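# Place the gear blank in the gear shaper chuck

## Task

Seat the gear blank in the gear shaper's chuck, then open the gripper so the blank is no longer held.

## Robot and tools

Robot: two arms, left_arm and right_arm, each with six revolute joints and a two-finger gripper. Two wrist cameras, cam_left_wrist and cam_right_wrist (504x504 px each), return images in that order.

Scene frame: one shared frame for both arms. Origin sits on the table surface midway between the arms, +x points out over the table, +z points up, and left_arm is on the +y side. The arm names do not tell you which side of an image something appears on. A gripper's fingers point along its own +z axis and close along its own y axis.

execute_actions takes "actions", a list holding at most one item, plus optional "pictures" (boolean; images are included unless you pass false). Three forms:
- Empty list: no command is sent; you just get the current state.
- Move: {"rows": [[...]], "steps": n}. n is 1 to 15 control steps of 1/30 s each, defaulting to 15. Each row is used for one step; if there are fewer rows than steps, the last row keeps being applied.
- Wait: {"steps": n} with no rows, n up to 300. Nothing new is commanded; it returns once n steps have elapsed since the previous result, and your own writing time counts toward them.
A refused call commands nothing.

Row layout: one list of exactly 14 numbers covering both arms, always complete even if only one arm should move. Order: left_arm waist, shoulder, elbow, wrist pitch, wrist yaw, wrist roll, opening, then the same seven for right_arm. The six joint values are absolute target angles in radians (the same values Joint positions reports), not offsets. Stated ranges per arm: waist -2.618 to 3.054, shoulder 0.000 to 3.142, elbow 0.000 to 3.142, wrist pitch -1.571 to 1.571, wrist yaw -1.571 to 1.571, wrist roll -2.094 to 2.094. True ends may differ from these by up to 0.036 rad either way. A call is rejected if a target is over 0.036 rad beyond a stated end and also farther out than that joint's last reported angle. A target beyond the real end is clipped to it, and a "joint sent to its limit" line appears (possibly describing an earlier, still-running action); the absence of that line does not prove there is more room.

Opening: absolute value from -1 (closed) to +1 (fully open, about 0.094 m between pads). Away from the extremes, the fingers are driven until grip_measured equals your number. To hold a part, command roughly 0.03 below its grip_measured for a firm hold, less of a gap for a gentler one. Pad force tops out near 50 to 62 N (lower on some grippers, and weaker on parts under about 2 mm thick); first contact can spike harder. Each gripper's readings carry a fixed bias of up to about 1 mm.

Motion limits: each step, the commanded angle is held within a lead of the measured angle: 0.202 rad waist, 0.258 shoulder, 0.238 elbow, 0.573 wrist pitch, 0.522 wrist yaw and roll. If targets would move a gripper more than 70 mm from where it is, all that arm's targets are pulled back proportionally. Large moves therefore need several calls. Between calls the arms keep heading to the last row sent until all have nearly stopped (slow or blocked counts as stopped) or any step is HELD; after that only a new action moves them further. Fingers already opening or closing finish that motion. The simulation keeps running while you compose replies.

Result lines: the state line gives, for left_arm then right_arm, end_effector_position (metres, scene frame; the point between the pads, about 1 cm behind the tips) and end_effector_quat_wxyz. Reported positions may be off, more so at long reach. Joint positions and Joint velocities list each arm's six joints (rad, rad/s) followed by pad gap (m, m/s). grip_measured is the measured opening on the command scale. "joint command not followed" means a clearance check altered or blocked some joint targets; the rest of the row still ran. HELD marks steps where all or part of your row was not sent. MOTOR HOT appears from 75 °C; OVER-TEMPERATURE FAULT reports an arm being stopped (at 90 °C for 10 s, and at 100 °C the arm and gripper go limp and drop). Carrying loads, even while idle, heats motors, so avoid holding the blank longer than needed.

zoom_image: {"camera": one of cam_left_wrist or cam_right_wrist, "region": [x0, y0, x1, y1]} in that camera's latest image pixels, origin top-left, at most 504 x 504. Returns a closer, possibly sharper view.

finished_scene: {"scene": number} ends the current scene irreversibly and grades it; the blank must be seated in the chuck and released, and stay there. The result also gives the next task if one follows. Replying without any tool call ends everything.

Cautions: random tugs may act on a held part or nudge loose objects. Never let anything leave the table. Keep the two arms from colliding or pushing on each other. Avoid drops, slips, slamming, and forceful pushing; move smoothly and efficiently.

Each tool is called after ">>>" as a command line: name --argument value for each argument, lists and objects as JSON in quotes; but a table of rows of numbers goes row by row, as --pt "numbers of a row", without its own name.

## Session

>>> execute_actions --actions '[]'

Scene clock: 0.00 s of 4200.00 s.
left_arm: end_effector_position=(+0.2400, +0.5214, +0.1619) grip_measured=+1.000 end_effector_quat_wxyz=(-0.227, +0.715, -0.603, +0.270) | right_arm: end_effector_position=(+0.2740, -0.2282, +0.3733) grip_measured=+1.000 end_effector_quat_wxyz=(-0.357, +0.683, -0.467, +0.432)
Joint positions: left_arm=[ 1.081  1.578  1.25  -0.842  0.616 -0.803  0.094] | right_arm=[ 0.634  0.841  1.258 -0.86   0.527 -1.617  0.094]
Joint velocities: left_arm=[-0.002  0.007 -0.002 -0.022  0.022  0.081  0.   ] | right_arm=[-0.002 -0.002  0.012 -0.051 -0.022 -0.022  0.   ]

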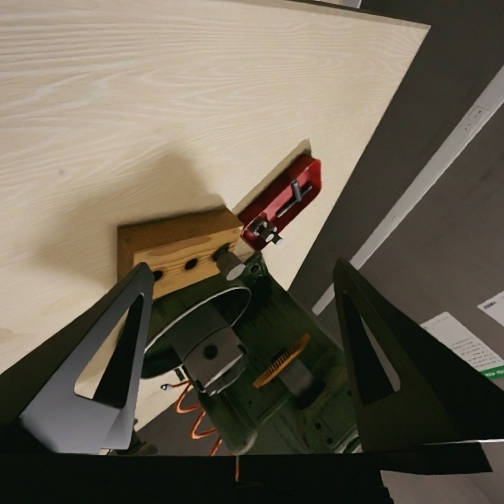

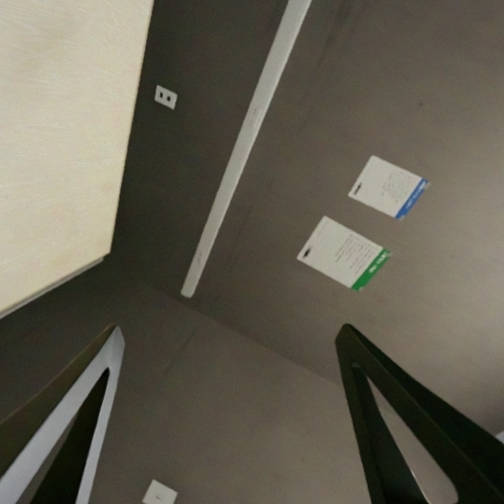

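>>> execute_actions --actions '[{"rows":[[1.08,1.3,1.25,-0.9,0.4,-0.5,1,0.6,0.6,1.2,-1.0,0.3,-1.0,1],[1.0,0.9,1.2,-1.0,0.2,-0.3,1,0.55,0.4,1.1,-1.1,0.1,-0.5,1],[0.9,0.05,0.9,-1.15,0,0,1,0.5,0.05,0.9,-1.15,0,0,1]],"steps":15}]' --pictures false

>>> execute_actions --actions '[{"steps":20}]' --pictures false

>>> execute_actions --actions '[{"rows":[[0.0,0.05,0.9,-1.15,0,0,1,0.5,0.05,0.9,-1.15,0,0,1]],"steps":15}]' --pictures false

>>> execute_actions --actions '[{"steps":25}]'

Scene clock: 8.47 s of 4200.00 s.
left_arm: end_effector_position=(+0.0950, +0.3903, +0.2419) grip_measured=+1.000 end_effector_quat_wxyz=(+0.407, -0.406, +0.804, +0.154) | right_arm: end_effector_position=(+0.1217, -0.2593, +0.2902) grip_measured=+1.000 end_effector_quat_wxyz=(+0.608, -0.319, +0.725, +0.050)
Joint positions: left_arm=[ 0.907  0.474  0.908 -1.106  0.05  -0.066  0.094] | right_arm=[ 0.509  0.036  0.905 -1.128  0.039 -0.321  0.094]
Joint velocities: left_arm=[-0.012 -2.615 -0.007 -0.081 -0.315  0.432  0.   ] | right_arm=[ 0.012  0.085 -0.002 -0.11  -0.168  2.073  0.   ]
Steps of this call (steps 1 to 90: nothing new was sent; then 4.97 s passed at rest; steps 91 to 105: all 15 steps of this action). Readings (joint positions):
91: left_arm=[1.080 1.553 1.245 -0.842 0.583 -0.759] | right_arm=[0.627 0.815 1.244 -0.862 0.491 -1.534]
92: left_arm=[1.070 1.504 1.226 -0.857 0.507 -0.677] | right_arm=[0.611 0.766 1.208 -0.877 0.430 -1.451]
94: left_arm=[1.015 1.371 1.164 -0.893 0.385 -0.550] | right_arm=[0.567 0.638 1.117 -0.924 0.331 -1.324]
98: left_arm=[0.918 1.096 0.987 -0.993 0.214 -0.292] | right_arm=[0.517 0.342 0.931 -1.045 0.161 -0.984]
105: the state above

Scene clock: 9.13 s of 4200.00 s.
left_arm: end_effector_position=(+0.0468, +0.3424, +0.2916) grip_measured=+1.000 end_effector_quat_wxyz=(+0.554, -0.342, +0.714, +0.259) | right_arm: end_effector_position=(+0.1188, -0.2546, +0.2882) grip_measured=+1.000 end_effector_quat_wxyz=(+0.586, -0.214, +0.766, +0.154)
Joint positions: left_arm=[ 0.907  0.038  0.908 -1.126  0.008 -0.007  0.094] | right_arm=[ 0.509  0.038  0.905 -1.136  0.008 -0.014  0.094]
Joint velocities: left_arm=[ 0.002 -0.002 -0.002 -0.022  0.037 -0.022  0.   ] | right_arm=[-0.007 -0.012 -0.007  0.022 -0.022  0.081  0.   ]
Steps of this call (steps 1 to 20: the robot went on to your last target). Readings (joint positions):
1: left_arm=[0.907 0.382 0.908 -1.106 0.041 -0.054] | right_arm=[0.509 0.038 0.905 -1.131 0.033 -0.259]
2: left_arm=[0.907 0.289 0.908 -1.106 0.034 -0.044] | right_arm=[0.509 0.038 0.905 -1.131 0.028 -0.209]
4: left_arm=[0.907 0.123 0.908 -1.107 0.025 -0.031] | right_arm=[0.509 0.038 0.905 -1.133 0.021 -0.137]
8: left_arm=[0.907 0.035 0.908 -1.120 0.015 -0.016] | right_arm=[0.509 0.038 0.905 -1.135 0.013 -0.062]
20: the state above

Scene clock: 9.63 s of 4200.00 s.
left_arm: end_effector_position=(+0.0869, +0.2576, +0.2915) grip_measured=+1.000 end_effector_quat_wxyz=(+0.611, +0.002, +0.792, -0.005) | right_arm: end_effector_position=(+0.1188, -0.2546, +0.2882) grip_measured=+1.000 end_effector_quat_wxyz=(+0.586, -0.213, +0.767, +0.155)
Joint positions: left_arm=[ 0.005  0.038  0.908 -1.126  0.002 -0.005  0.094] | right_arm=[ 0.509  0.038  0.905 -1.136  0.008 -0.01   0.094]
Joint velocities: left_arm=[-0.007 -0.007  0.002 -0.037  0.037 -0.051  0.   ] | right_arm=[-0.012 -0.027  0.012  0.022 -0.051 -0.037  0.   ]
Steps of this call (steps 1 to 15: all 15 steps of this action). Readings (joint positions):
1: left_arm=[0.872 0.038 0.908 -1.126 0.005 -0.007] | right_arm=[0.509 0.038 0.905 -1.136 0.008 -0.013]
2: left_arm=[0.798 0.038 0.908 -1.126 0.005 -0.007] | right_arm=[0.509 0.038 0.905 -1.136 0.008 -0.012]
4: left_arm=[0.643 0.038 0.908 -1.126 0.004 -0.006] | right_arm=[0.509 0.038 0.905 -1.136 0.008 -0.012]
8: left_arm=[0.335 0.038 0.908 -1.126 0.003 -0.006] | right_arm=[0.509 0.038 0.905 -1.136 0.008 -0.010]
15: the state above

Scene clock: 10.47 s of 4200.00 s.
left_arm: end_effector_position=(+0.0869, +0.2576, +0.2915) grip_measured=+1.000 end_effector_quat_wxyz=(+0.611, +0.002, +0.792, -0.005) | right_arm: end_effector_position=(+0.1188, -0.2546, +0.2882) grip_measured=+1.000 end_effector_quat_wxyz=(+0.586, -0.213, +0.766, +0.155)
Joint positions: left_arm=[ 0.005  0.038  0.908 -1.126  0.002 -0.005  0.094] | right_arm=[ 0.509  0.038  0.905 -1.136  0.008 -0.01   0.094]
Joint velocities: left_arm=[ 0.012 -0.002  0.012  0.007 -0.022 -0.081  0.   ] | right_arm=[-0.012 -0.017 -0.007 -0.007 -0.095 -0.022  0.   ]
Steps of this call (steps 1 to 15: the robot went on to your last target; steps 16 to 25: nothing new was sent). Readings (joint positions):
1: left_arm=[0.005 0.038 0.908 -1.126 0.002 -0.005] | right_arm=[0.509 0.038 0.905 -1.136 0.008 -0.010]
2: left_arm=[0.005 0.038 0.908 -1.126 0.002 -0.005] | right_arm=[0.509 0.038 0.905 -1.136 0.008 -0.010]
4: left_arm=[0.005 0.038 0.908 -1.126 0.002 -0.005] | right_arm=[0.509 0.038 0.905 -1.136 0.008 -0.010]
8: left_arm=[0.005 0.038 0.908 -1.126 0.002 -0.005] | right_arm=[0.509 0.038 0.905 -1.136 0.008 -0.010]
25: the state above
All arms were judged still, so your last target was given up. Only a new action makes them travel on or press farther. Fingers that are still opening or closing keep moving.

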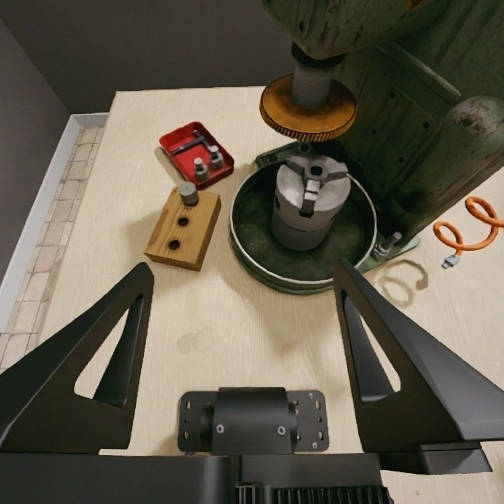

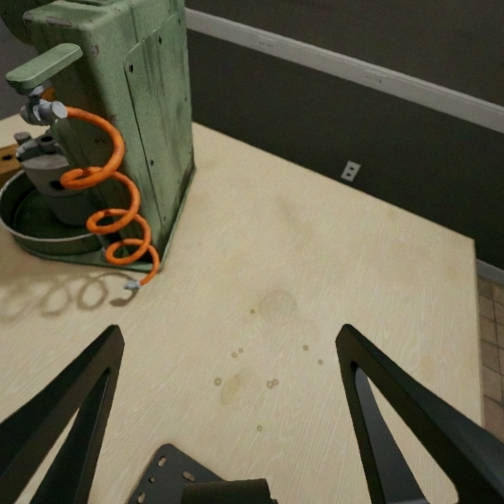

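>>> execute_actions --actions '[{"rows":[[0.1,0.1,0.7,-0.9,0,0,0.8,0.5,0.05,0.9,-1.15,0,0,1],[0.2,0.15,0.5,-0.7,0,0,0.6,0.5,0.05,0.9,-1.15,0,0,1],[0.27,0.2,0.3,-0.45,0,0,0.4,0.5,0.05,0.9,-1.15,0,0,1],[0.27,0.25,0.148,-0.3,0,0,0.2,0.5,0.05,0.9,-1.15,0,0,1]],"steps":15}]' --pictures false

>>> execute_actions --actions '[{"steps":25}]'

Scene clock: 30.57 s of 4200.00 s.
left_arm: end_effector_position=(+0.2022, +0.3152, +0.0905) grip_measured=+0.202 end_effector_quat_wxyz=(+0.501, -0.108, +0.857, +0.060) | right_arm: end_effector_position=(+0.1188, -0.2546, +0.2882) grip_measured=+1.000 end_effector_quat_wxyz=(+0.586, -0.213, +0.766, +0.155)
Joint positions: left_arm=[ 0.263  0.252  0.124 -0.386  0.004 -0.005  0.056] | right_arm=[ 0.509  0.038  0.905 -1.136  0.008 -0.01   0.094]
Joint velocities: left_arm=[-0.012  0.017 -0.002  0.535 -0.037  0.007  0.001] | right_arm=[ 0.002 -0.022 -0.007  0.007 -0.022  0.051  0.   ]
Steps of this call (steps 1 to 90: nothing new was sent; then 16.60 s passed at rest; steps 91 to 105: all 15 steps of this action). Readings (joint positions):
91: left_arm=[0.021 0.040 0.881 -1.086 0.002 -0.005] | right_arm=[0.509 0.038 0.905 -1.136 0.008 -0.010]
92: left_arm=[0.067 0.049 0.832 -1.009 0.004 -0.005] | right_arm=[0.509 0.038 0.905 -1.136 0.008 -0.010]
94: left_arm=[0.186 0.119 0.709 -0.816 0.006 -0.005] | right_arm=[0.509 0.038 0.905 -1.136 0.008 -0.010]
98: left_arm=[0.262 0.250 0.405 -0.460 0.004 -0.005] | right_arm=[0.509 0.038 0.905 -1.136 0.008 -0.010]
105: the state above

Scene clock: 31.40 s of 4200.00 s.
left_arm: end_effector_position=(+0.2119, +0.3176, +0.1102) grip_measured=+0.202 end_effector_quat_wxyz=(+0.538, -0.105, +0.834, +0.064) | right_arm: end_effector_position=(+0.1188, -0.2546, +0.2882) grip_measured=+1.000 end_effector_quat_wxyz=(+0.586, -0.213, +0.766, +0.155)
Joint positions: left_arm=[ 0.263  0.252  0.124 -0.298  0.004 -0.005  0.056] | right_arm=[ 0.509  0.038  0.905 -1.136  0.008 -0.01   0.094]
Joint velocities: left_arm=[-0.007 -0.012  0.012  0.022  0.022 -0.037 -0.   ] | right_arm=[-0.007 -0.022 -0.002 -0.022 -0.051  0.081  0.   ]
Steps of this call (steps 1 to 25: the robot went on to your last target). Readings (joint positions):
1: left_arm=[0.263 0.252 0.124 -0.366 0.004 -0.005] | right_arm=[0.509 0.038 0.905 -1.136 0.008 -0.010]
2: left_arm=[0.263 0.252 0.124 -0.350 0.004 -0.005] | right_arm=[0.509 0.038 0.905 -1.136 0.008 -0.010]
4: left_arm=[0.263 0.252 0.124 -0.328 0.004 -0.005] | right_arm=[0.509 0.038 0.905 -1.136 0.008 -0.010]
8: left_arm=[0.263 0.252 0.124 -0.308 0.004 -0.005] | right_arm=[0.509 0.038 0.905 -1.136 0.008 -0.010]
25: the state above

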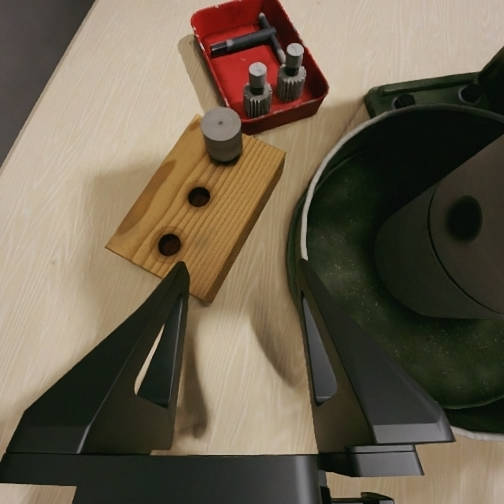

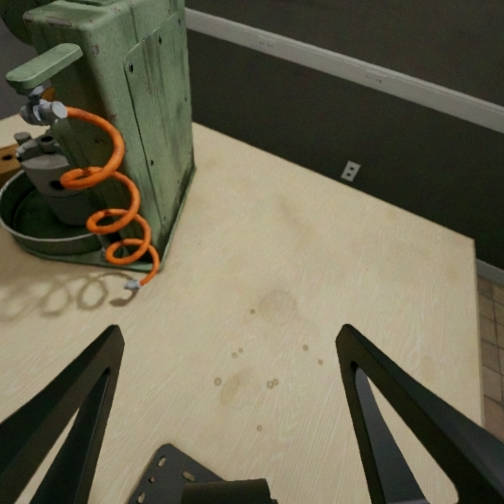

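>>> execute_actions --actions '[{"rows":[[0.28,0.29,0.14,-0.22,0,0,0.2,0.5,0.05,0.9,-1.15,0,0,1],[0.29,0.33,0.14,-0.17,0,0,0.2,0.5,0.05,0.9,-1.15,0,0,1],[0.3,0.37,0.13,-0.12,0,0,0.2,0.5,0.05,0.9,-1.15,0,0,1],[0.31,0.41,0.13,-0.07,0,0,0.2,0.5,0.05,0.9,-1.15,0,0,1],[0.31,0.45,0.12,-0.02,0,0,0.2,0.5,0.05,0.9,-1.15,0,0,1],[0.31,0.49,0.12,0.03,0,0,0.2,0.5,0.05,0.9,-1.15,0,0,1],[0.31,0.53,0.11,0.08,0,0,0.2,0.5,0.05,0.9,-1.15,0,0,1],[0.31,0.57,0.11,0.13,0,0,0.2,0.5,0.05,0.9,-1.15,0,0,1],[0.31,0.61,0.11,0.18,0,0,0.2,0.5,0.05,0.9,-1.15,0,0,1],[0.31,0.65,0.11,0.22,0,0,0.2,0.5,0.05,0.9,-1.15,0,0,1],[0.31,0.69,0.11,0.26,0,0,0.2,0.5,0.05,0.9,-1.15,0,0,1],[0.31,0.73,0.11,0.30,0,0,0.2,0.5,0.05,0.9,-1.15,0,0,1],[0.31,0.77,0.11,0.34,0,0,0.2,0.5,0.05,0.9,-1.15,0,0,1],[0.31,0.81,0.11,0.38,0,0,0.2,0.5,0.05,0.9,-1.15,0,0,1],[0.31,0.85,0.11,0.42,0,0,0.2,0.5,0.05,0.9,-1.15,0,0,1]],"steps":15}]' --pictures false

>>> execute_actions --actions '[{"rows":[[0.31,0.89,0.115,0.46,0,0,0.2,0.5,0.05,0.9,-1.15,0,0,1],[0.31,0.93,0.115,0.49,0,0,0.2,0.5,0.05,0.9,-1.15,0,0,1],[0.31,0.97,0.12,0.52,0,0,0.2,0.5,0.05,0.9,-1.15,0,0,1],[0.31,1.0,0.12,0.545,0,0,0.2,0.5,0.05,0.9,-1.15,0,0,1],[0.31,1.03,0.12,0.56,0,0,0.2,0.5,0.05,0.9,-1.15,0,0,1],[0.31,1.055,0.12,0.567,0,0,0.2,0.5,0.05,0.9,-1.15,0,0,1],[0.31,1.07,0.12,0.567,0,0,0.2,0.5,0.05,0.9,-1.15,0,0,1],[0.31,1.08,0.12,0.567,0,0,0.2,0.5,0.05,0.9,-1.15,0,0,1]],"steps":15}]' --pictures false

>>> execute_actions --actions '[{"steps":15}]'

Scene clock: 51.63 s of 4200.00 s.
left_arm: end_effector_position=(+0.2579, +0.3412, +0.1071) grip_measured=+0.202 end_effector_quat_wxyz=(+0.549, -0.120, +0.823, +0.077) | right_arm: end_effector_position=(+0.1188, -0.2546, +0.2882) grip_measured=+1.000 end_effector_quat_wxyz=(+0.586, -0.213, +0.766, +0.155)
Joint positions: left_arm=[ 0.303  0.774  0.124  0.255  0.004 -0.005  0.056] | right_arm=[ 0.509  0.038  0.905 -1.136  0.008 -0.01   0.094]
Joint velocities: left_arm=[ 0.002  1.155  0.007  1.179 -0.007  0.007 -0.   ] | right_arm=[ 0.012 -0.012 -0.007 -0.007  0.022 -0.066  0.   ]
Steps of this call (steps 1 to 15: the robot went on to your last target; steps 16 to 90: nothing new was sent; then 16.73 s passed at rest; steps 91 to 105: all 15 steps of this action). Readings (joint positions):
91: left_arm=[0.265 0.256 0.124 -0.288 0.004 -0.005] | right_arm=[0.509 0.038 0.905 -1.136 0.008 -0.010]
92: left_arm=[0.270 0.272 0.124 -0.267 0.004 -0.005] | right_arm=[0.509 0.038 0.905 -1.136 0.008 -0.010]
94: left_arm=[0.287 0.334 0.124 -0.202 0.004 -0.005] | right_arm=[0.509 0.038 0.905 -1.136 0.008 -0.010]
98: left_arm=[0.302 0.495 0.124 -0.046 0.004 -0.005] | right_arm=[0.509 0.038 0.905 -1.136 0.008 -0.010]
105: the state above

Scene clock: 52.13 s of 4200.00 s.
left_arm: end_effector_position=(+0.2800, +0.3478, +0.0926) grip_measured=+0.202 end_effector_quat_wxyz=(+0.552, -0.120, +0.822, +0.077) | right_arm: end_effector_position=(+0.1188, -0.2546, +0.2882) grip_measured=+1.000 end_effector_quat_wxyz=(+0.586, -0.213, +0.766, +0.155)
Joint positions: left_arm=[ 0.303  1.067  0.124  0.554  0.004 -0.005  0.056] | right_arm=[ 0.509  0.038  0.905 -1.136  0.008 -0.01   0.094]
Joint velocities: left_arm=[-0.002 -0.012 -0.002  0.168 -0.051  0.051 -0.001] | right_arm=[-0.007 -0.007 -0.007 -0.051 -0.007 -0.051  0.   ]
Steps of this call (steps 1 to 15: all 15 steps of this action). Readings (joint positions):
1: left_arm=[0.303 0.814 0.124 0.296 0.004 -0.005] | right_arm=[0.509 0.038 0.905 -1.136 0.008 -0.010]
2: left_arm=[0.303 0.853 0.124 0.336 0.004 -0.005] | right_arm=[0.509 0.038 0.905 -1.136 0.008 -0.010]
4: left_arm=[0.303 0.931 0.124 0.409 0.004 -0.005] | right_arm=[0.509 0.038 0.905 -1.136 0.008 -0.010]
8: left_arm=[0.303 1.044 0.124 0.501 0.004 -0.005] | right_arm=[0.509 0.038 0.905 -1.136 0.008 -0.010]
15: the state above

Scene clock: 52.63 s of 4200.00 s.
left_arm: end_effector_position=(+0.2814, +0.3482, +0.0962) grip_measured=+0.202 end_effector_quat_wxyz=(+0.558, -0.120, +0.817, +0.078) | right_arm: end_effector_position=(+0.1188, -0.2546, +0.2882) grip_measured=+1.000 end_effector_quat_wxyz=(+0.586, -0.213, +0.766, +0.155)
Joint positions: left_arm=[ 0.303  1.067  0.124  0.569  0.004 -0.005  0.056] | right_arm=[ 0.509  0.038  0.905 -1.136  0.008 -0.01   0.094]
Joint velocities: left_arm=[-0.017 -0.002 -0.012  0.007 -0.007 -0.037 -0.001] | right_arm=[ 0.022 -0.002  0.002 -0.037  0.051 -0.022  0.   ]
Steps of this call (steps 1 to 15: the robot went on to your last target). Readings (joint positions):
1: left_arm=[0.303 1.067 0.124 0.558 0.004 -0.005] | right_arm=[0.509 0.038 0.905 -1.136 0.008 -0.010]
2: left_arm=[0.303 1.067 0.124 0.560 0.004 -0.005] | right_arm=[0.509 0.038 0.905 -1.136 0.008 -0.010]
4: left_arm=[0.303 1.067 0.124 0.564 0.004 -0.005] | right_arm=[0.509 0.038 0.905 -1.136 0.008 -0.010]
8: left_arm=[0.303 1.067 0.124 0.568 0.004 -0.005] | right_arm=[0.509 0.038 0.905 -1.136 0.008 -0.010]
15: the state above

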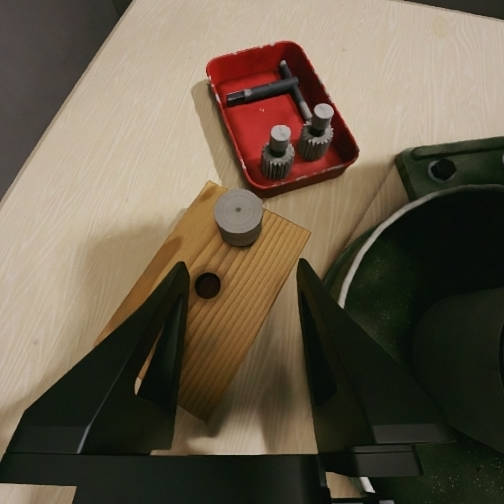

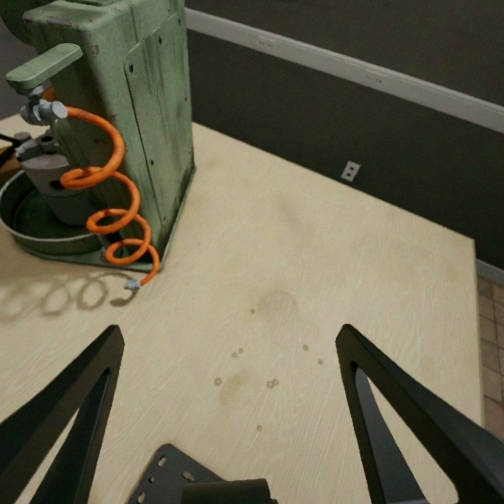

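>>> execute_actions --actions '[{"rows":[[0.312,1.11,0.15,0.6,0,0,0.2,0.5,0.05,0.9,-1.15,0,0,1],[0.312,1.14,0.16,0.63,0,0,0.2,0.5,0.05,0.9,-1.15,0,0,1],[0.312,1.17,0.17,0.655,0,0,0.2,0.5,0.05,0.9,-1.15,0,0,1],[0.312,1.2,0.18,0.68,0,0,0.2,0.5,0.05,0.9,-1.15,0,0,1],[0.312,1.23,0.19,0.7,0,0,0.2,0.5,0.05,0.9,-1.15,0,0,1],[0.312,1.26,0.2,0.72,0,0,0.2,0.5,0.05,0.9,-1.15,0,0,1],[0.312,1.29,0.21,0.74,0,0,0.2,0.5,0.05,0.9,-1.15,0,0,1],[0.312,1.32,0.22,0.76,0,0,0.2,0.5,0.05,0.9,-1.15,0,0,1],[0.312,1.35,0.228,0.78,0,0,0.2,0.5,0.05,0.9,-1.15,0,0,1],[0.312,1.38,0.236,0.8,0,0,0.2,0.5,0.05,0.9,-1.15,0,0,1],[0.312,1.405,0.242,0.815,0,0,0.2,0.5,0.05,0.9,-1.15,0,0,1],[0.312,1.425,0.247,0.826,0,0,0.2,0.5,0.05,0.9,-1.15,0,0,1],[0.312,1.44,0.247,0.826,0,0,0.2,0.5,0.05,0.9,-1.15,0,0,1],[0.312,1.446,0.247,0.826,0,0,0.2,0.5,0.05,0.9,-1.15,0,0,1]],"steps":15}]' --pictures false

>>> execute_actions --actions '[{"steps":25}]'

Scene clock: 68.93 s of 4200.00 s.
left_arm: end_effector_position=(+0.3174, +0.3589, +0.0751) grip_measured=+0.202 end_effector_quat_wxyz=(+0.545, -0.121, +0.826, +0.076) | right_arm: end_effector_position=(+0.1188, -0.2546, +0.2882) grip_measured=+1.000 end_effector_quat_wxyz=(+0.586, -0.213, +0.766, +0.155)
Joint positions: left_arm=[ 0.303  1.423  0.222  0.795  0.004 -0.005  0.056] | right_arm=[ 0.509  0.038  0.905 -1.136  0.008 -0.01   0.094]
Joint velocities: left_arm=[-0.012  0.237  0.007  0.183  0.007 -0.022 -0.   ] | right_arm=[ 0.007 -0.002 -0.002  0.007  0.007 -0.037  0.   ]
Steps of this call (steps 1 to 15: the robot went on to your last target; steps 16 to 90: nothing new was sent; then 12.80 s passed at rest; steps 91 to 105: all 15 steps of this action). Readings (joint positions):
91: left_arm=[0.303 1.071 0.124 0.576 0.004 -0.005] | right_arm=[0.509 0.038 0.905 -1.136 0.008 -0.010]
92: left_arm=[0.303 1.085 0.124 0.590 0.004 -0.005] | right_arm=[0.509 0.038 0.905 -1.136 0.008 -0.010]
94: left_arm=[0.303 1.136 0.135 0.618 0.004 -0.005] | right_arm=[0.509 0.038 0.905 -1.136 0.008 -0.010]
98: left_arm=[0.303 1.258 0.174 0.684 0.004 -0.005] | right_arm=[0.509 0.038 0.905 -1.136 0.008 -0.010]
105: the state above

Scene clock: 69.77 s of 4200.00 s.
left_arm: end_effector_position=(+0.3202, +0.3597, +0.0800) grip_measured=+0.202 end_effector_quat_wxyz=(+0.556, -0.120, +0.819, +0.078) | right_arm: end_effector_position=(+0.1188, -0.2546, +0.2882) grip_measured=+1.000 end_effector_quat_wxyz=(+0.586, -0.213, +0.766, +0.155)
Joint positions: left_arm=[ 0.303  1.431  0.222  0.829  0.004 -0.005  0.056] | right_arm=[ 0.509  0.038  0.905 -1.136  0.008 -0.01   0.094]
Joint velocities: left_arm=[ 0.022 -0.007 -0.007 -0.022  0.051 -0.037 -0.   ] | right_arm=[-0.027 -0.012 -0.012 -0.11   0.037 -0.022  0.   ]
Steps of this call (steps 1 to 25: the robot went on to your last target). Readings (joint positions):
1: left_arm=[0.303 1.428 0.222 0.800 0.004 -0.005] | right_arm=[0.509 0.038 0.905 -1.136 0.008 -0.010]
2: left_arm=[0.303 1.431 0.222 0.803 0.004 -0.005] | right_arm=[0.509 0.038 0.905 -1.136 0.008 -0.010]
4: left_arm=[0.303 1.431 0.222 0.811 0.004 -0.005] | right_arm=[0.509 0.038 0.905 -1.136 0.008 -0.010]
8: left_arm=[0.303 1.431 0.222 0.822 0.004 -0.005] | right_arm=[0.509 0.038 0.905 -1.136 0.008 -0.010]
25: the state above

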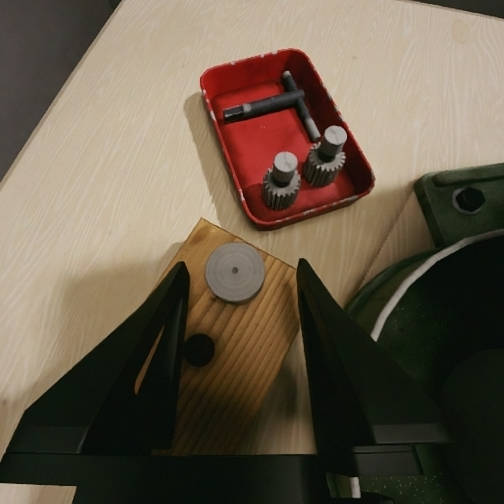

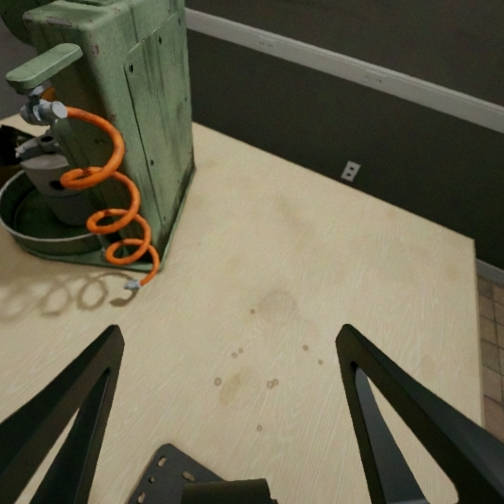

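>>> execute_actions --actions '[{"rows":[[0.316,1.46,0.252,0.845,0,0,0.2,0.5,0.05,0.9,-1.15,0,0,1],[0.318,1.475,0.256,0.86,0,0,0.2,0.5,0.05,0.9,-1.15,0,0,1],[0.318,1.49,0.258,0.875,0,0,0.2,0.5,0.05,0.9,-1.15,0,0,1],[0.318,1.505,0.26,0.89,0,0,0.2,0.5,0.05,0.9,-1.15,0,0,1],[0.318,1.52,0.262,0.905,0,0,0.2,0.5,0.05,0.9,-1.15,0,0,1],[0.318,1.532,0.263,0.916,0,0,0.2,0.5,0.05,0.9,-1.15,0,0,1],[0.318,1.542,0.263,0.916,0,0,0.2,0.5,0.05,0.9,-1.15,0,0,1],[0.318,1.552,0.263,0.916,0,0,0.2,0.5,0.05,0.9,-1.15,0,0,1]],"steps":15}]' --pictures false

>>> execute_actions --actions '[{"steps":20}]'

Scene clock: 82.90 s of 4200.00 s.
left_arm: end_effector_position=(+0.3264, +0.3644, +0.0682) grip_measured=+0.202 end_effector_quat_wxyz=(+0.551, -0.123, +0.821, +0.079) | right_arm: end_effector_position=(+0.1188, -0.2546, +0.2882) grip_measured=+1.000 end_effector_quat_wxyz=(+0.586, -0.213, +0.766, +0.155)
Joint positions: left_arm=[ 0.31   1.536  0.236  0.911  0.004 -0.005  0.056] | right_arm=[ 0.509  0.038  0.905 -1.136  0.008 -0.01   0.094]
Joint velocities: left_arm=[ 0.002 -0.002 -0.007  0.081 -0.051 -0.095  0.001] | right_arm=[ 0.007 -0.012 -0.027 -0.022 -0.037 -0.007  0.   ]
Steps of this call (steps 1 to 15: the robot went on to your last target; steps 16 to 90: nothing new was sent; then 9.63 s passed at rest; steps 91 to 105: all 15 steps of this action). Readings (joint positions):
91: left_arm=[0.304 1.433 0.222 0.832 0.004 -0.005] | right_arm=[0.509 0.038 0.905 -1.136 0.008 -0.010]
92: left_arm=[0.306 1.439 0.222 0.840 0.004 -0.005] | right_arm=[0.509 0.038 0.905 -1.136 0.008 -0.010]
94: left_arm=[0.310 1.462 0.226 0.857 0.004 -0.005] | right_arm=[0.509 0.038 0.905 -1.136 0.008 -0.010]
98: left_arm=[0.310 1.518 0.236 0.893 0.004 -0.005] | right_arm=[0.509 0.038 0.905 -1.136 0.008 -0.010]
105: the state above

Scene clock: 83.57 s of 4200.00 s.
left_arm: end_effector_position=(+0.3271, +0.3646, +0.0699) grip_measured=+0.202 end_effector_quat_wxyz=(+0.555, -0.123, +0.819, +0.080) | right_arm: end_effector_position=(+0.1188, -0.2546, +0.2882) grip_measured=+1.000 end_effector_quat_wxyz=(+0.586, -0.213, +0.766, +0.155)
Joint positions: left_arm=[ 0.31   1.536  0.236  0.919  0.004 -0.005  0.056] | right_arm=[ 0.509  0.038  0.905 -1.136  0.008 -0.01   0.094]
Joint velocities: left_arm=[-0.017  0.007  0.007 -0.022 -0.007  0.007 -0.001] | right_arm=[-0.007 -0.017  0.002 -0.007  0.007 -0.022  0.   ]
Steps of this call (steps 1 to 15: the robot went on to your last target; steps 16 to 20: nothing new was sent). Readings (joint positions):
1: left_arm=[0.310 1.536 0.236 0.913 0.004 -0.005] | right_arm=[0.509 0.038 0.905 -1.136 0.008 -0.010]
2: left_arm=[0.310 1.536 0.236 0.914 0.004 -0.005] | right_arm=[0.509 0.038 0.905 -1.136 0.008 -0.010]
4: left_arm=[0.310 1.536 0.236 0.916 0.004 -0.005] | right_arm=[0.509 0.038 0.905 -1.136 0.008 -0.010]
8: left_arm=[0.310 1.536 0.236 0.917 0.004 -0.005] | right_arm=[0.509 0.038 0.905 -1.136 0.008 -0.010]
20: the state above
All arms were judged still, so your last target was given up. Only a new action makes them travel on or press farther. Fingers that are still opening or closing keep moving.

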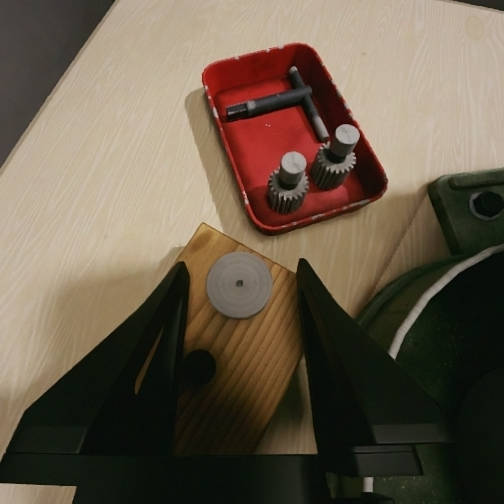

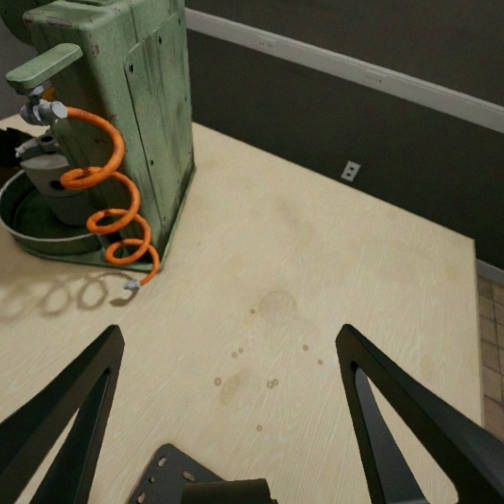

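>>> execute_actions --actions '[{"rows":[[0.318,1.545,0.255,0.92,0,0,0.1,0.5,0.05,0.9,-1.15,0,0,1],[0.318,1.545,0.255,0.92,0,0,0.0,0.5,0.05,0.9,-1.15,0,0,1],[0.318,1.545,0.255,0.92,0,0,-0.1,0.5,0.05,0.9,-1.15,0,0,1],[0.318,1.545,0.255,0.92,0,0,-0.2,0.5,0.05,0.9,-1.15,0,0,1],[0.318,1.545,0.255,0.92,0,0,-0.28,0.5,0.05,0.9,-1.15,0,0,1],[0.318,1.545,0.255,0.92,0,0,-0.33,0.5,0.05,0.9,-1.15,0,0,1],[0.318,1.545,0.255,0.92,0,0,-0.36,0.5,0.05,0.9,-1.15,0,0,1],[0.318,1.545,0.255,0.92,0,0,-0.38,0.5,0.05,0.9,-1.15,0,0,1],[0.318,1.545,0.255,0.92,0,0,-0.40,0.5,0.05,0.9,-1.15,0,0,1],[0.318,1.545,0.255,0.92,0,0,-0.42,0.5,0.05,0.9,-1.15,0,0,1],[0.318,1.545,0.255,0.92,0,0,-0.45,0.5,0.05,0.9,-1.15,0,0,1],[0.318,1.545,0.255,0.92,0,0,-0.47,0.5,0.05,0.9,-1.15,0,0,1]],"steps":15}]' --pictures false

>>> execute_actions --actions '[{"rows":[[0.318,1.515,0.272,0.92,0,0,-0.47,0.5,0.05,0.9,-1.15,0,0,1],[0.318,1.5,0.276,0.905,0,0,-0.47,0.5,0.05,0.9,-1.15,0,0,1],[0.318,1.487,0.28,0.888,0,0,-0.47,0.5,0.05,0.9,-1.15,0,0,1],[0.318,1.474,0.284,0.87,0,0,-0.47,0.5,0.05,0.9,-1.15,0,0,1],[0.318,1.461,0.288,0.853,0,0,-0.47,0.5,0.05,0.9,-1.15,0,0,1],[0.318,1.448,0.292,0.836,0,0,-0.47,0.5,0.05,0.9,-1.15,0,0,1],[0.318,1.435,0.296,0.819,0,0,-0.47,0.5,0.05,0.9,-1.15,0,0,1],[0.318,1.422,0.3,0.802,0,0,-0.47,0.5,0.05,0.9,-1.15,0,0,1],[0.318,1.409,0.304,0.785,0,0,-0.47,0.5,0.05,0.9,-1.15,0,0,1],[0.318,1.396,0.308,0.768,0,0,-0.47,0.5,0.05,0.9,-1.15,0,0,1],[0.318,1.383,0.312,0.751,0,0,-0.47,0.5,0.05,0.9,-1.15,0,0,1],[0.318,1.37,0.316,0.734,0,0,-0.47,0.5,0.05,0.9,-1.15,0,0,1],[0.318,1.357,0.32,0.717,0,0,-0.47,0.5,0.05,0.9,-1.15,0,0,1],[0.318,1.344,0.324,0.70,0,0,-0.47,0.5,0.05,0.9,-1.15,0,0,1],[0.318,1.33,0.328,0.688,0,0,-0.47,0.5,0.05,0.9,-1.15,0,0,1]],"steps":15}]' --pictures false

>>> execute_actions --actions '[{"steps":20}]'

Scene clock: 111.50 s of 4200.00 s.
left_arm: end_effector_position=(+0.3273, +0.3649, +0.0707) grip_measured=-0.404 end_effector_quat_wxyz=(+0.556, -0.123, +0.818, +0.080) | right_arm: end_effector_position=(+0.1188, -0.2546, +0.2882) grip_measured=+1.000 end_effector_quat_wxyz=(+0.586, -0.213, +0.766, +0.155)
Joint positions: left_arm=[ 0.31   1.536  0.236  0.922  0.003 -0.005  0.028] | right_arm=[ 0.509  0.038  0.905 -1.136  0.008 -0.01   0.094]
Joint velocities: left_arm=[-0.022 -0.002 -0.012 -0.007 -0.051  0.007  0.   ] | right_arm=[-0.002 -0.027  0.002  0.037  0.051 -0.066  0.   ]
Steps of this call (steps 1 to 90: nothing new was sent; then 24.43 s passed at rest; steps 91 to 105: all 15 steps of this action). Readings (joint positions):
91: left_arm=[0.310 1.536 0.236 0.919 0.004 -0.005] | right_arm=[0.509 0.038 0.905 -1.136 0.008 -0.010]
92: left_arm=[0.310 1.536 0.236 0.919 0.004 -0.005] | right_arm=[0.509 0.038 0.905 -1.136 0.008 -0.010]
94: left_arm=[0.310 1.536 0.236 0.921 0.004 -0.005] | right_arm=[0.509 0.038 0.905 -1.136 0.008 -0.010]
98: left_arm=[0.310 1.536 0.236 0.922 0.004 -0.005] | right_arm=[0.509 0.038 0.905 -1.136 0.008 -0.010]
105: the state above

Scene clock: 112.00 s of 4200.00 s.
left_arm: end_effector_position=(+0.3305, +0.3658, +0.1011) grip_measured=-0.404 end_effector_quat_wxyz=(+0.565, -0.122, +0.812, +0.082) | right_arm: end_effector_position=(+0.1188, -0.2546, +0.2882) grip_measured=+1.000 end_effector_quat_wxyz=(+0.586, -0.213, +0.766, +0.155)
Joint positions: left_arm=[ 0.31   1.379  0.286  0.737  0.003 -0.005  0.028] | right_arm=[ 0.509  0.038  0.905 -1.136  0.008 -0.01   0.094]
Joint velocities: left_arm=[-0.007 -0.383  0.134 -0.403 -0.022 -0.007 -0.001] | right_arm=[ 0.002 -0.002 -0.002  0.066  0.037  0.037  0.   ]
Steps of this call (steps 1 to 15: all 15 steps of this action). Readings (joint positions):
1: left_arm=[0.310 1.536 0.236 0.922 0.003 -0.005] | right_arm=[0.509 0.038 0.905 -1.136 0.008 -0.010]
2: left_arm=[0.310 1.534 0.236 0.920 0.003 -0.005] | right_arm=[0.509 0.038 0.905 -1.136 0.008 -0.010]
4: left_arm=[0.310 1.520 0.238 0.900 0.003 -0.005] | right_arm=[0.509 0.038 0.905 -1.136 0.008 -0.010]
8: left_arm=[0.310 1.471 0.255 0.841 0.003 -0.005] | right_arm=[0.509 0.038 0.905 -1.136 0.008 -0.010]
15: the state above

Scene clock: 112.67 s of 4200.00 s.
left_arm: end_effector_position=(+0.3284, +0.3652, +0.0997) grip_measured=-0.404 end_effector_quat_wxyz=(+0.554, -0.123, +0.819, +0.080) | right_arm: end_effector_position=(+0.1188, -0.2546, +0.2882) grip_measured=+1.000 end_effector_quat_wxyz=(+0.586, -0.213, +0.766, +0.155)
Joint positions: left_arm=[ 0.31   1.354  0.296  0.676  0.003 -0.005  0.028] | right_arm=[ 0.509  0.038  0.905 -1.136  0.008 -0.01   0.094]
Joint velocities: left_arm=[-0.012 -0.022 -0.002 -0.022  0.022  0.051 -0.001] | right_arm=[-0.007  0.002 -0.017 -0.007  0.037 -0.007  0.   ]
Steps of this call (steps 1 to 20: the robot went on to your last target). Readings (joint positions):
1: left_arm=[0.310 1.367 0.289 0.726 0.003 -0.005] | right_arm=[0.509 0.038 0.905 -1.136 0.008 -0.010]
2: left_arm=[0.310 1.360 0.292 0.719 0.003 -0.005] | right_arm=[0.509 0.038 0.905 -1.136 0.008 -0.010]
4: left_arm=[0.310 1.355 0.296 0.710 0.003 -0.005] | right_arm=[0.509 0.038 0.905 -1.136 0.008 -0.010]
8: left_arm=[0.310 1.354 0.296 0.690 0.003 -0.005] | right_arm=[0.509 0.038 0.905 -1.136 0.008 -0.010]
20: the state above

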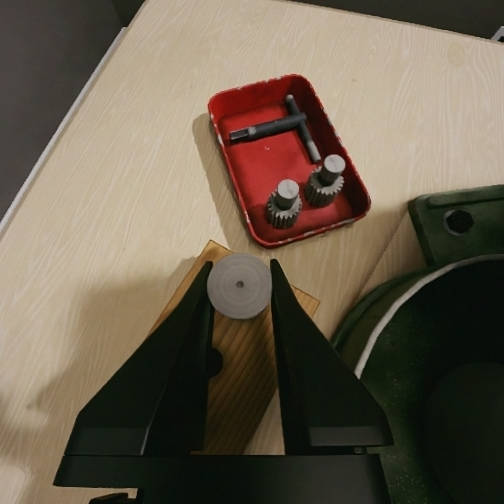

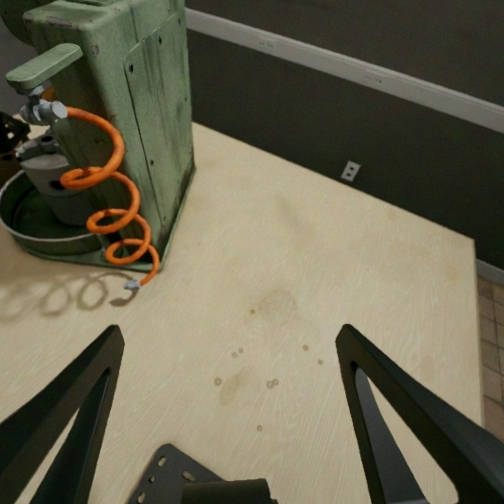

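>>> execute_actions --actions '[]'

Scene clock: 130.10 s of 4200.00 s.
left_arm: end_effector_position=(+0.3284, +0.3652, +0.0996) grip_measured=-0.404 end_effector_quat_wxyz=(+0.554, -0.123, +0.819, +0.080) | right_arm: end_effector_position=(+0.1188, -0.2546, +0.2882) grip_measured=+1.000 end_effector_quat_wxyz=(+0.586, -0.213, +0.766, +0.155)
Joint positions: left_arm=[ 0.31   1.354  0.296  0.676  0.003 -0.005  0.028] | right_arm=[ 0.509  0.038  0.905 -1.136  0.008 -0.01   0.094]
Joint velocities: left_arm=[ 0.007 -0.007  0.002  0.022 -0.095 -0.007 -0.001] | right_arm=[-0.007 -0.002  0.007  0.022  0.007 -0.081  0.   ]
Steps of this call (steps 1 to 15: the robot went on to your last target; steps 16 to 90: nothing new was sent; then 14.43 s passed at rest). Readings (joint positions):
1: left_arm=[0.310 1.354 0.296 0.676 0.003 -0.005] | right_arm=[0.509 0.038 0.905 -1.136 0.008 -0.010]
2: left_arm=[0.310 1.354 0.296 0.676 0.003 -0.005] | right_arm=[0.509 0.038 0.905 -1.136 0.008 -0.010]
4: left_arm=[0.310 1.354 0.296 0.676 0.003 -0.005] | right_arm=[0.509 0.038 0.905 -1.136 0.008 -0.010]
8: left_arm=[0.310 1.354 0.296 0.676 0.003 -0.005] | right_arm=[0.509 0.038 0.905 -1.136 0.008 -0.010]
90: the state above
All arms were judged still, so your last target was given up. Only a new action makes them travel on or press farther. Fingers that are still opening or closing keep moving.

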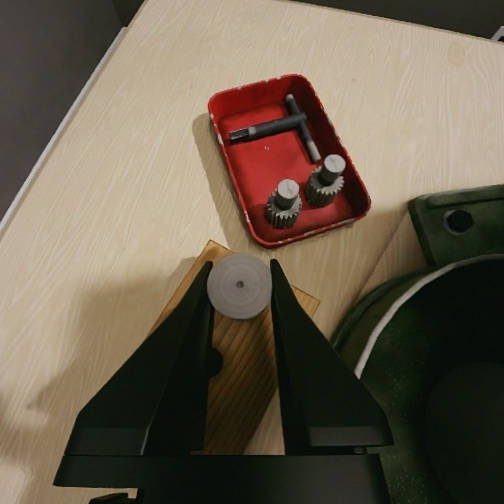

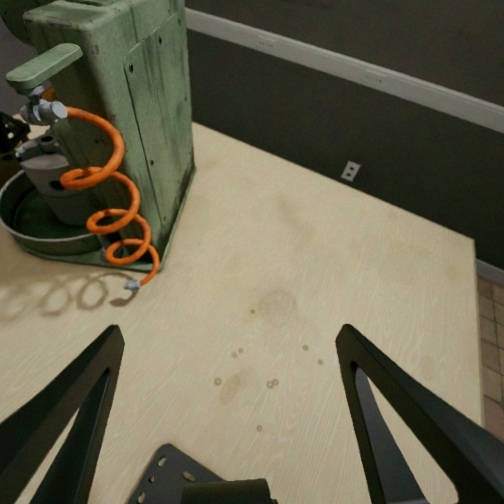

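>>> execute_actions --actions '[{"rows":[[0.33,1.28,0.36,0.6,0,0,-0.47,0.5,0.05,0.9,-1.15,0,0,1],[0.34,1.25,0.38,0.54,0,0,-0.47,0.5,0.05,0.9,-1.15,0,0,1],[0.35,1.22,0.40,0.48,0,0,-0.47,0.5,0.05,0.9,-1.15,0,0,1],[0.36,1.19,0.42,0.43,0,0,-0.47,0.5,0.05,0.9,-1.15,0,0,1],[0.36,1.16,0.445,0.38,0,0,-0.47,0.5,0.05,0.9,-1.15,0,0,1],[0.36,1.13,0.47,0.33,0,0,-0.47,0.5,0.05,0.9,-1.15,0,0,1],[0.36,1.10,0.5,0.28,0,0,-0.47,0.5,0.05,0.9,-1.15,0,0,1],[0.36,1.07,0.53,0.23,0,0,-0.47,0.5,0.05,0.9,-1.15,0,0,1],[0.36,1.05,0.57,0.17,0,0,-0.47,0.5,0.05,0.9,-1.15,0,0,1],[0.36,1.03,0.61,0.11,0,0,-0.47,0.5,0.05,0.9,-1.15,0,0,1],[0.36,1.015,0.65,0.06,0,0,-0.47,0.5,0.05,0.9,-1.15,0,0,1],[0.36,1.0,0.69,0.01,0,0,-0.47,0.5,0.05,0.9,-1.15,0,0,1],[0.36,0.99,0.725,-0.04,0,0,-0.47,0.5,0.05,0.9,-1.15,0,0,1],[0.36,0.985,0.755,-0.077,0,0,-0.47,0.5,0.05,0.9,-1.15,0,0,1]],"steps":15}]' --pictures false

Scene clock: 147.13 s of 4200.00 s.
left_arm: end_effector_position=(+0.3305, +0.3832, +0.2649) grip_measured=-0.404 end_effector_quat_wxyz=(+0.609, -0.134, +0.775, +0.102) | right_arm: end_effector_position=(+0.1188, -0.2546, +0.2882) grip_measured=+1.000 end_effector_quat_wxyz=(+0.586, -0.213, +0.766, +0.155)
Joint positions: left_arm=[ 0.354  1.017  0.701  0.076  0.002 -0.005  0.028] | right_arm=[ 0.509  0.038  0.905 -1.136  0.008 -0.01   0.094]
Joint velocities: left_arm=[-0.002 -0.295  0.808 -0.681  0.022 -0.022  0.002] | right_arm=[-0.007 -0.002 -0.012 -0.037 -0.007 -0.081  0.   ]
Steps of this call (steps 1 to 90: nothing new was sent; then 13.53 s passed at rest; steps 91 to 105: all 15 steps of this action). Readings (joint positions):
91: left_arm=[0.312 1.347 0.301 0.658 0.004 -0.005] | right_arm=[0.509 0.038 0.905 -1.136 0.008 -0.010]
92: left_arm=[0.317 1.329 0.309 0.623 0.004 -0.005] | right_arm=[0.509 0.038 0.905 -1.136 0.008 -0.010]
94: left_arm=[0.335 1.276 0.337 0.542 0.004 -0.005] | right_arm=[0.509 0.038 0.905 -1.136 0.008 -0.010]
98: left_arm=[0.354 1.153 0.439 0.375 0.002 -0.005] | right_arm=[0.509 0.038 0.905 -1.136 0.008 -0.010]
105: the state above

>>> execute_actions --actions '[{"rows":[[0.36,0.94,0.74,-0.13,0,0,-0.47,0.5,0.05,0.9,-1.15,0,0,1],[0.36,0.9,0.73,-0.17,0,0,-0.47,0.5,0.05,0.9,-1.15,0,0,1],[0.36,0.86,0.72,-0.21,0,0,-0.47,0.5,0.05,0.9,-1.15,0,0,1],[0.36,0.82,0.71,-0.25,0,0,-0.47,0.5,0.05,0.9,-1.15,0,0,1],[0.36,0.78,0.70,-0.29,0,0,-0.47,0.5,0.05,0.9,-1.15,0,0,1],[0.36,0.74,0.69,-0.33,0,0,-0.47,0.5,0.05,0.9,-1.15,0,0,1],[0.36,0.70,0.68,-0.37,0,0,-0.47,0.5,0.05,0.9,-1.15,0,0,1],[0.36,0.66,0.67,-0.41,0,0,-0.47,0.5,0.05,0.9,-1.15,0,0,1],[0.36,0.62,0.66,-0.44,0,0,-0.47,0.5,0.05,0.9,-1.15,0,0,1],[0.36,0.58,0.65,-0.47,0,0,-0.47,0.5,0.05,0.9,-1.15,0,0,1],[0.36,0.54,0.65,-0.5,0,0,-0.47,0.5,0.05,0.9,-1.15,0,0,1],[0.36,0.5,0.64,-0.52,0,0,-0.47,0.5,0.05,0.9,-1.15,0,0,1],[0.36,0.46,0.64,-0.54,0,0,-0.47,0.5,0.05,0.9,-1.15,0,0,1],[0.36,0.42,0.635,-0.548,0,0,-0.47,0.5,0.05,0.9,-1.15,0,0,1]],"steps":15}]' --pictures false

>>> execute_actions --actions '[{"rows":[[0.3,0.42,0.635,-0.548,0,0,-0.47,0.5,0.05,0.9,-1.15,0,0,1],[0.26,0.42,0.635,-0.548,0,0,-0.47,0.5,0.05,0.9,-1.15,0,0,1],[0.22,0.42,0.635,-0.548,0,0,-0.47,0.5,0.05,0.9,-1.15,0,0,1],[0.18,0.42,0.635,-0.548,0,0,-0.47,0.5,0.05,0.9,-1.15,0,0,1],[0.14,0.42,0.635,-0.548,0,0,-0.47,0.5,0.05,0.9,-1.15,0,0,1],[0.1,0.42,0.635,-0.548,0,0,-0.47,0.5,0.05,0.9,-1.15,0,0,1],[0.06,0.42,0.635,-0.548,0,0,-0.47,0.5,0.05,0.9,-1.15,0,0,1],[0.02,0.42,0.635,-0.548,0,0,-0.47,0.5,0.05,0.9,-1.15,0,0,1],[-0.02,0.42,0.635,-0.548,0,0,-0.47,0.5,0.05,0.9,-1.15,0,0,1],[-0.05,0.42,0.635,-0.548,0,0,-0.47,0.5,0.05,0.9,-1.15,0,0,1]],"steps":15}]'

Scene clock: 167.73 s of 4200.00 s.
left_arm: end_effector_position=(+0.2163, +0.3428, +0.2659) grip_measured=-0.404 end_effector_quat_wxyz=(+0.582, -0.138, +0.795, +0.098) | right_arm: end_effector_position=(+0.1188, -0.2546, +0.2882) grip_measured=+1.000 end_effector_quat_wxyz=(+0.586, -0.213, +0.766, +0.155)
Joint positions: left_arm=[ 0.354  0.475  0.651 -0.484  0.002 -0.005  0.028] | right_arm=[ 0.509  0.038  0.905 -1.136  0.008 -0.01   0.094]
Joint velocities: left_arm=[-0.017 -0.847 -0.1   -0.681 -0.022  0.037  0.001] | right_arm=[ 0.007 -0.012 -0.002  0.007  0.037 -0.095  0.   ]
Steps of this call (steps 1 to 30: the robot went on to your last target; steps 31 to 90: nothing new was sent; then 17.10 s passed at rest; steps 91 to 105: all 15 steps of this action). Readings (joint positions):
91: left_arm=[0.354 0.993 0.743 -0.095 0.002 -0.005] | right_arm=[0.509 0.038 0.905 -1.136 0.008 -0.010]
92: left_arm=[0.354 0.982 0.742 -0.113 0.002 -0.005] | right_arm=[0.509 0.038 0.905 -1.136 0.008 -0.010]
94: left_arm=[0.354 0.926 0.730 -0.159 0.002 -0.005] | right_arm=[0.509 0.038 0.905 -1.136 0.008 -0.010]
98: left_arm=[0.354 0.752 0.699 -0.280 0.002 -0.005] | right_arm=[0.509 0.038 0.905 -1.136 0.008 -0.010]
105: the state above

Scene clock: 168.23 s of 4200.00 s.
left_arm: end_effector_position=(+0.2191, +0.2440, +0.2564) grip_measured=-0.404 end_effector_quat_wxyz=(+0.574, +0.023, +0.818, -0.020) | right_arm: end_effector_position=(+0.1188, -0.2546, +0.2882) grip_measured=+1.000 end_effector_quat_wxyz=(+0.586, -0.213, +0.766, +0.155)
Joint positions: left_arm=[-0.044  0.437  0.65  -0.559  0.005 -0.004  0.028] | right_arm=[ 0.509  0.038  0.905 -1.136  0.008 -0.01   0.094]
Joint velocities: left_arm=[-0.007 -0.002 -0.007 -0.125 -0.051 -0.007 -0.001] | right_arm=[-0.007  0.002 -0.002 -0.007 -0.051 -0.022  0.   ]
Steps of this call (steps 1 to 15: all 15 steps of this action). Readings (joint positions):
1: left_arm=[0.346 0.453 0.650 -0.502 -0.002 -0.005] | right_arm=[0.509 0.038 0.905 -1.136 0.008 -0.010]
2: left_arm=[0.322 0.441 0.650 -0.513 -0.005 -0.005] | right_arm=[0.509 0.038 0.905 -1.136 0.008 -0.010]
4: left_arm=[0.250 0.437 0.650 -0.526 -0.006 -0.005] | right_arm=[0.509 0.038 0.905 -1.136 0.008 -0.010]
8: left_arm=[0.088 0.437 0.650 -0.549 -0.003 -0.005] | right_arm=[0.509 0.038 0.905 -1.136 0.008 -0.010]
15: the state above

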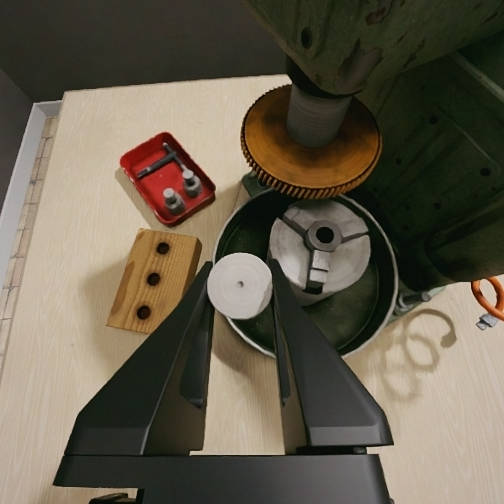

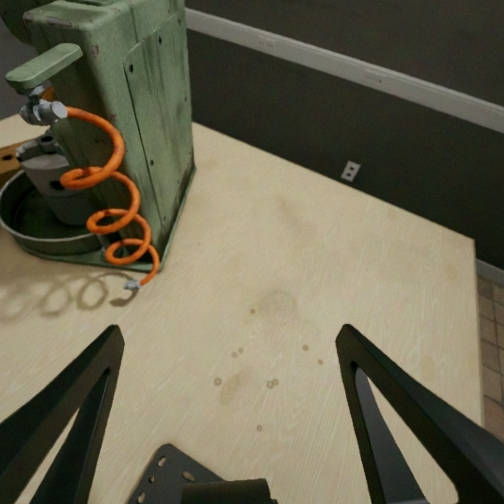

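>>> execute_actions --actions '[{"rows":[[-0.08,0.41,0.61,-0.54,0,0,-0.47,0.5,0.05,0.9,-1.15,0,0,1],[-0.1,0.4,0.59,-0.53,0,0,-0.47,0.5,0.05,0.9,-1.15,0,0,1],[-0.13,0.39,0.57,-0.52,0,0,-0.47,0.5,0.05,0.9,-1.15,0,0,1],[-0.16,0.39,0.55,-0.51,0,0,-0.47,0.5,0.05,0.9,-1.15,0,0,1],[-0.19,0.39,0.535,-0.5,0,0,-0.47,0.5,0.05,0.9,-1.15,0,0,1],[-0.22,0.39,0.535,-0.495,0,0,-0.47,0.5,0.05,0.9,-1.15,0,0,1],[-0.25,0.39,0.535,-0.495,0,0,-0.47,0.5,0.05,0.9,-1.15,0,0,1],[-0.27,0.39,0.535,-0.495,0,0,-0.47,0.5,0.05,0.9,-1.15,0,0,1]],"steps":15}]'

Scene clock: 182.47 s of 4200.00 s.
left_arm: end_effector_position=(+0.2114, +0.1917, +0.2142) grip_measured=-0.404 end_effector_quat_wxyz=(+0.542, +0.115, +0.829, -0.078) | right_arm: end_effector_position=(+0.1188, -0.2546, +0.2882) grip_measured=+1.000 end_effector_quat_wxyz=(+0.586, -0.213, +0.766, +0.155)
Joint positions: left_arm=[-0.264  0.417  0.535 -0.53   0.003 -0.004  0.028] | right_arm=[ 0.509  0.038  0.905 -1.136  0.008 -0.01   0.094]
Joint velocities: left_arm=[-0.022 -0.002 -0.027  0.022 -0.051 -0.11   0.001] | right_arm=[ 0.002  0.002 -0.007 -0.022 -0.037  0.051  0.   ]
Steps of this call (steps 1 to 15: the robot went on to your last target; steps 16 to 90: nothing new was sent; then 10.73 s passed at rest; steps 91 to 105: all 15 steps of this action). Readings (joint positions):
91: left_arm=[-0.049 0.437 0.646 -0.558 0.002 -0.004] | right_arm=[0.509 0.038 0.905 -1.136 0.008 -0.010]
92: left_arm=[-0.063 0.435 0.638 -0.552 0.001 -0.004] | right_arm=[0.509 0.038 0.905 -1.136 0.008 -0.010]
94: left_arm=[-0.108 0.424 0.605 -0.539 -0.002 -0.004] | right_arm=[0.509 0.038 0.905 -1.136 0.008 -0.010]
98: left_arm=[-0.225 0.417 0.542 -0.536 -0.001 -0.004] | right_arm=[0.509 0.038 0.905 -1.136 0.008 -0.010]
105: the state above

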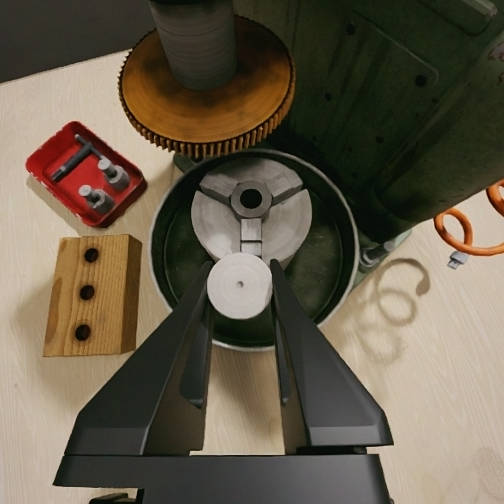

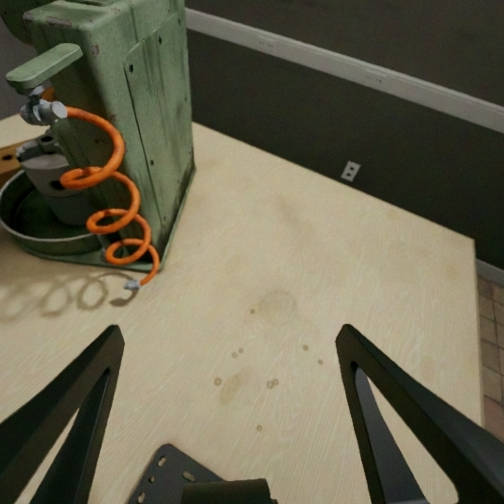

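>>> execute_actions --actions '[{"rows":[[-0.29,0.42,0.56,-0.45,0,0,-0.47,0.5,0.05,0.9,-1.15,0,0,1],[-0.29,0.44,0.57,-0.42,0,0,-0.47,0.5,0.05,0.9,-1.15,0,0,1],[-0.29,0.46,0.575,-0.39,0,0,-0.47,0.5,0.05,0.9,-1.15,0,0,1],[-0.29,0.49,0.575,-0.36,0,0,-0.47,0.5,0.05,0.9,-1.15,0,0,1],[-0.29,0.52,0.575,-0.33,0,0,-0.47,0.5,0.05,0.9,-1.15,0,0,1],[-0.29,0.55,0.575,-0.3,0,0,-0.47,0.5,0.05,0.9,-1.15,0,0,1],[-0.29,0.58,0.575,-0.27,0,0,-0.47,0.5,0.05,0.9,-1.15,0,0,1],[-0.29,0.61,0.575,-0.25,0,0,-0.47,0.5,0.05,0.9,-1.15,0,0,1],[-0.29,0.64,0.575,-0.235,0,0,-0.47,0.5,0.05,0.9,-1.15,0,0,1],[-0.29,0.67,0.575,-0.235,0,0,-0.47,0.5,0.05,0.9,-1.15,0,0,1]],"steps":15}]' --pictures false

>>> execute_actions --actions '[{"steps":15}]'

Scene clock: 194.27 s of 4200.00 s.
left_arm: end_effector_position=(+0.2551, +0.1738, +0.2047) grip_measured=-0.404 end_effector_quat_wxyz=(+0.533, +0.123, +0.833, -0.082) | right_arm: end_effector_position=(+0.1188, -0.2546, +0.2882) grip_measured=+1.000 end_effector_quat_wxyz=(+0.586, -0.213, +0.766, +0.155)
Joint positions: left_arm=[-0.283  0.67   0.535 -0.298  0.002 -0.004  0.028] | right_arm=[ 0.509  0.038  0.905 -1.136  0.008 -0.01   0.094]
Joint velocities: left_arm=[-0.007 -0.007 -0.017  0.11   0.022  0.022  0.001] | right_arm=[-0.017 -0.012 -0.007 -0.095  0.022 -0.022  0.   ]
Steps of this call (steps 1 to 15: the robot went on to your last target; steps 16 to 90: nothing new was sent; then 8.30 s passed at rest; steps 91 to 105: all 15 steps of this action). Readings (joint positions):
91: left_arm=[-0.267 0.417 0.535 -0.524 0.002 -0.004] | right_arm=[0.509 0.038 0.905 -1.136 0.008 -0.010]
92: left_arm=[-0.274 0.419 0.535 -0.515 0.002 -0.004] | right_arm=[0.509 0.038 0.905 -1.136 0.008 -0.010]
94: left_arm=[-0.281 0.440 0.535 -0.478 0.002 -0.004] | right_arm=[0.509 0.038 0.905 -1.136 0.008 -0.010]
98: left_arm=[-0.283 0.549 0.535 -0.376 0.002 -0.004] | right_arm=[0.509 0.038 0.905 -1.136 0.008 -0.010]
105: the state above

Scene clock: 194.77 s of 4200.00 s.
left_arm: end_effector_position=(+0.2579, +0.1729, +0.2113) grip_measured=-0.404 end_effector_quat_wxyz=(+0.545, +0.122, +0.826, -0.083) | right_arm: end_effector_position=(+0.1188, -0.2546, +0.2882) grip_measured=+1.000 end_effector_quat_wxyz=(+0.586, -0.213, +0.766, +0.155)
Joint positions: left_arm=[-0.283  0.67   0.535 -0.269  0.002 -0.004  0.028] | right_arm=[ 0.509  0.038  0.905 -1.136  0.008 -0.01   0.094]
Joint velocities: left_arm=[-0.002  0.007  0.012  0.022  0.022 -0.037  0.001] | right_arm=[-0.017 -0.012 -0.002 -0.007  0.037  0.022  0.   ]
Steps of this call (steps 1 to 15: the robot went on to your last target). Readings (joint positions):
1: left_arm=[-0.283 0.670 0.535 -0.291 0.002 -0.004] | right_arm=[0.509 0.038 0.905 -1.136 0.008 -0.010]
2: left_arm=[-0.283 0.670 0.535 -0.285 0.002 -0.004] | right_arm=[0.509 0.038 0.905 -1.136 0.008 -0.010]
4: left_arm=[-0.283 0.670 0.535 -0.277 0.002 -0.004] | right_arm=[0.509 0.038 0.905 -1.136 0.008 -0.010]
8: left_arm=[-0.283 0.670 0.535 -0.271 0.002 -0.004] | right_arm=[0.509 0.038 0.905 -1.136 0.008 -0.010]
15: the state above

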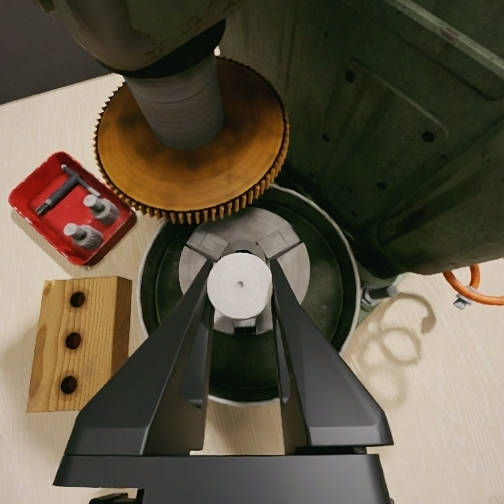

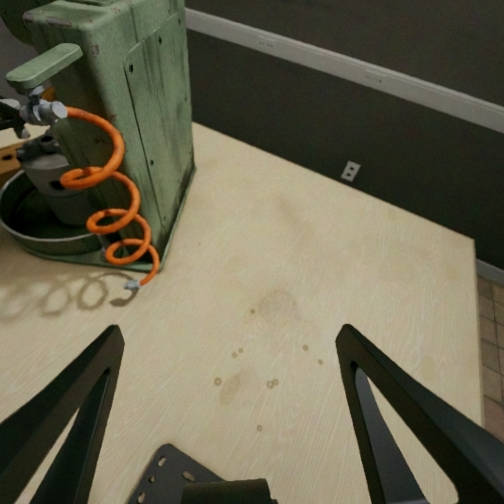

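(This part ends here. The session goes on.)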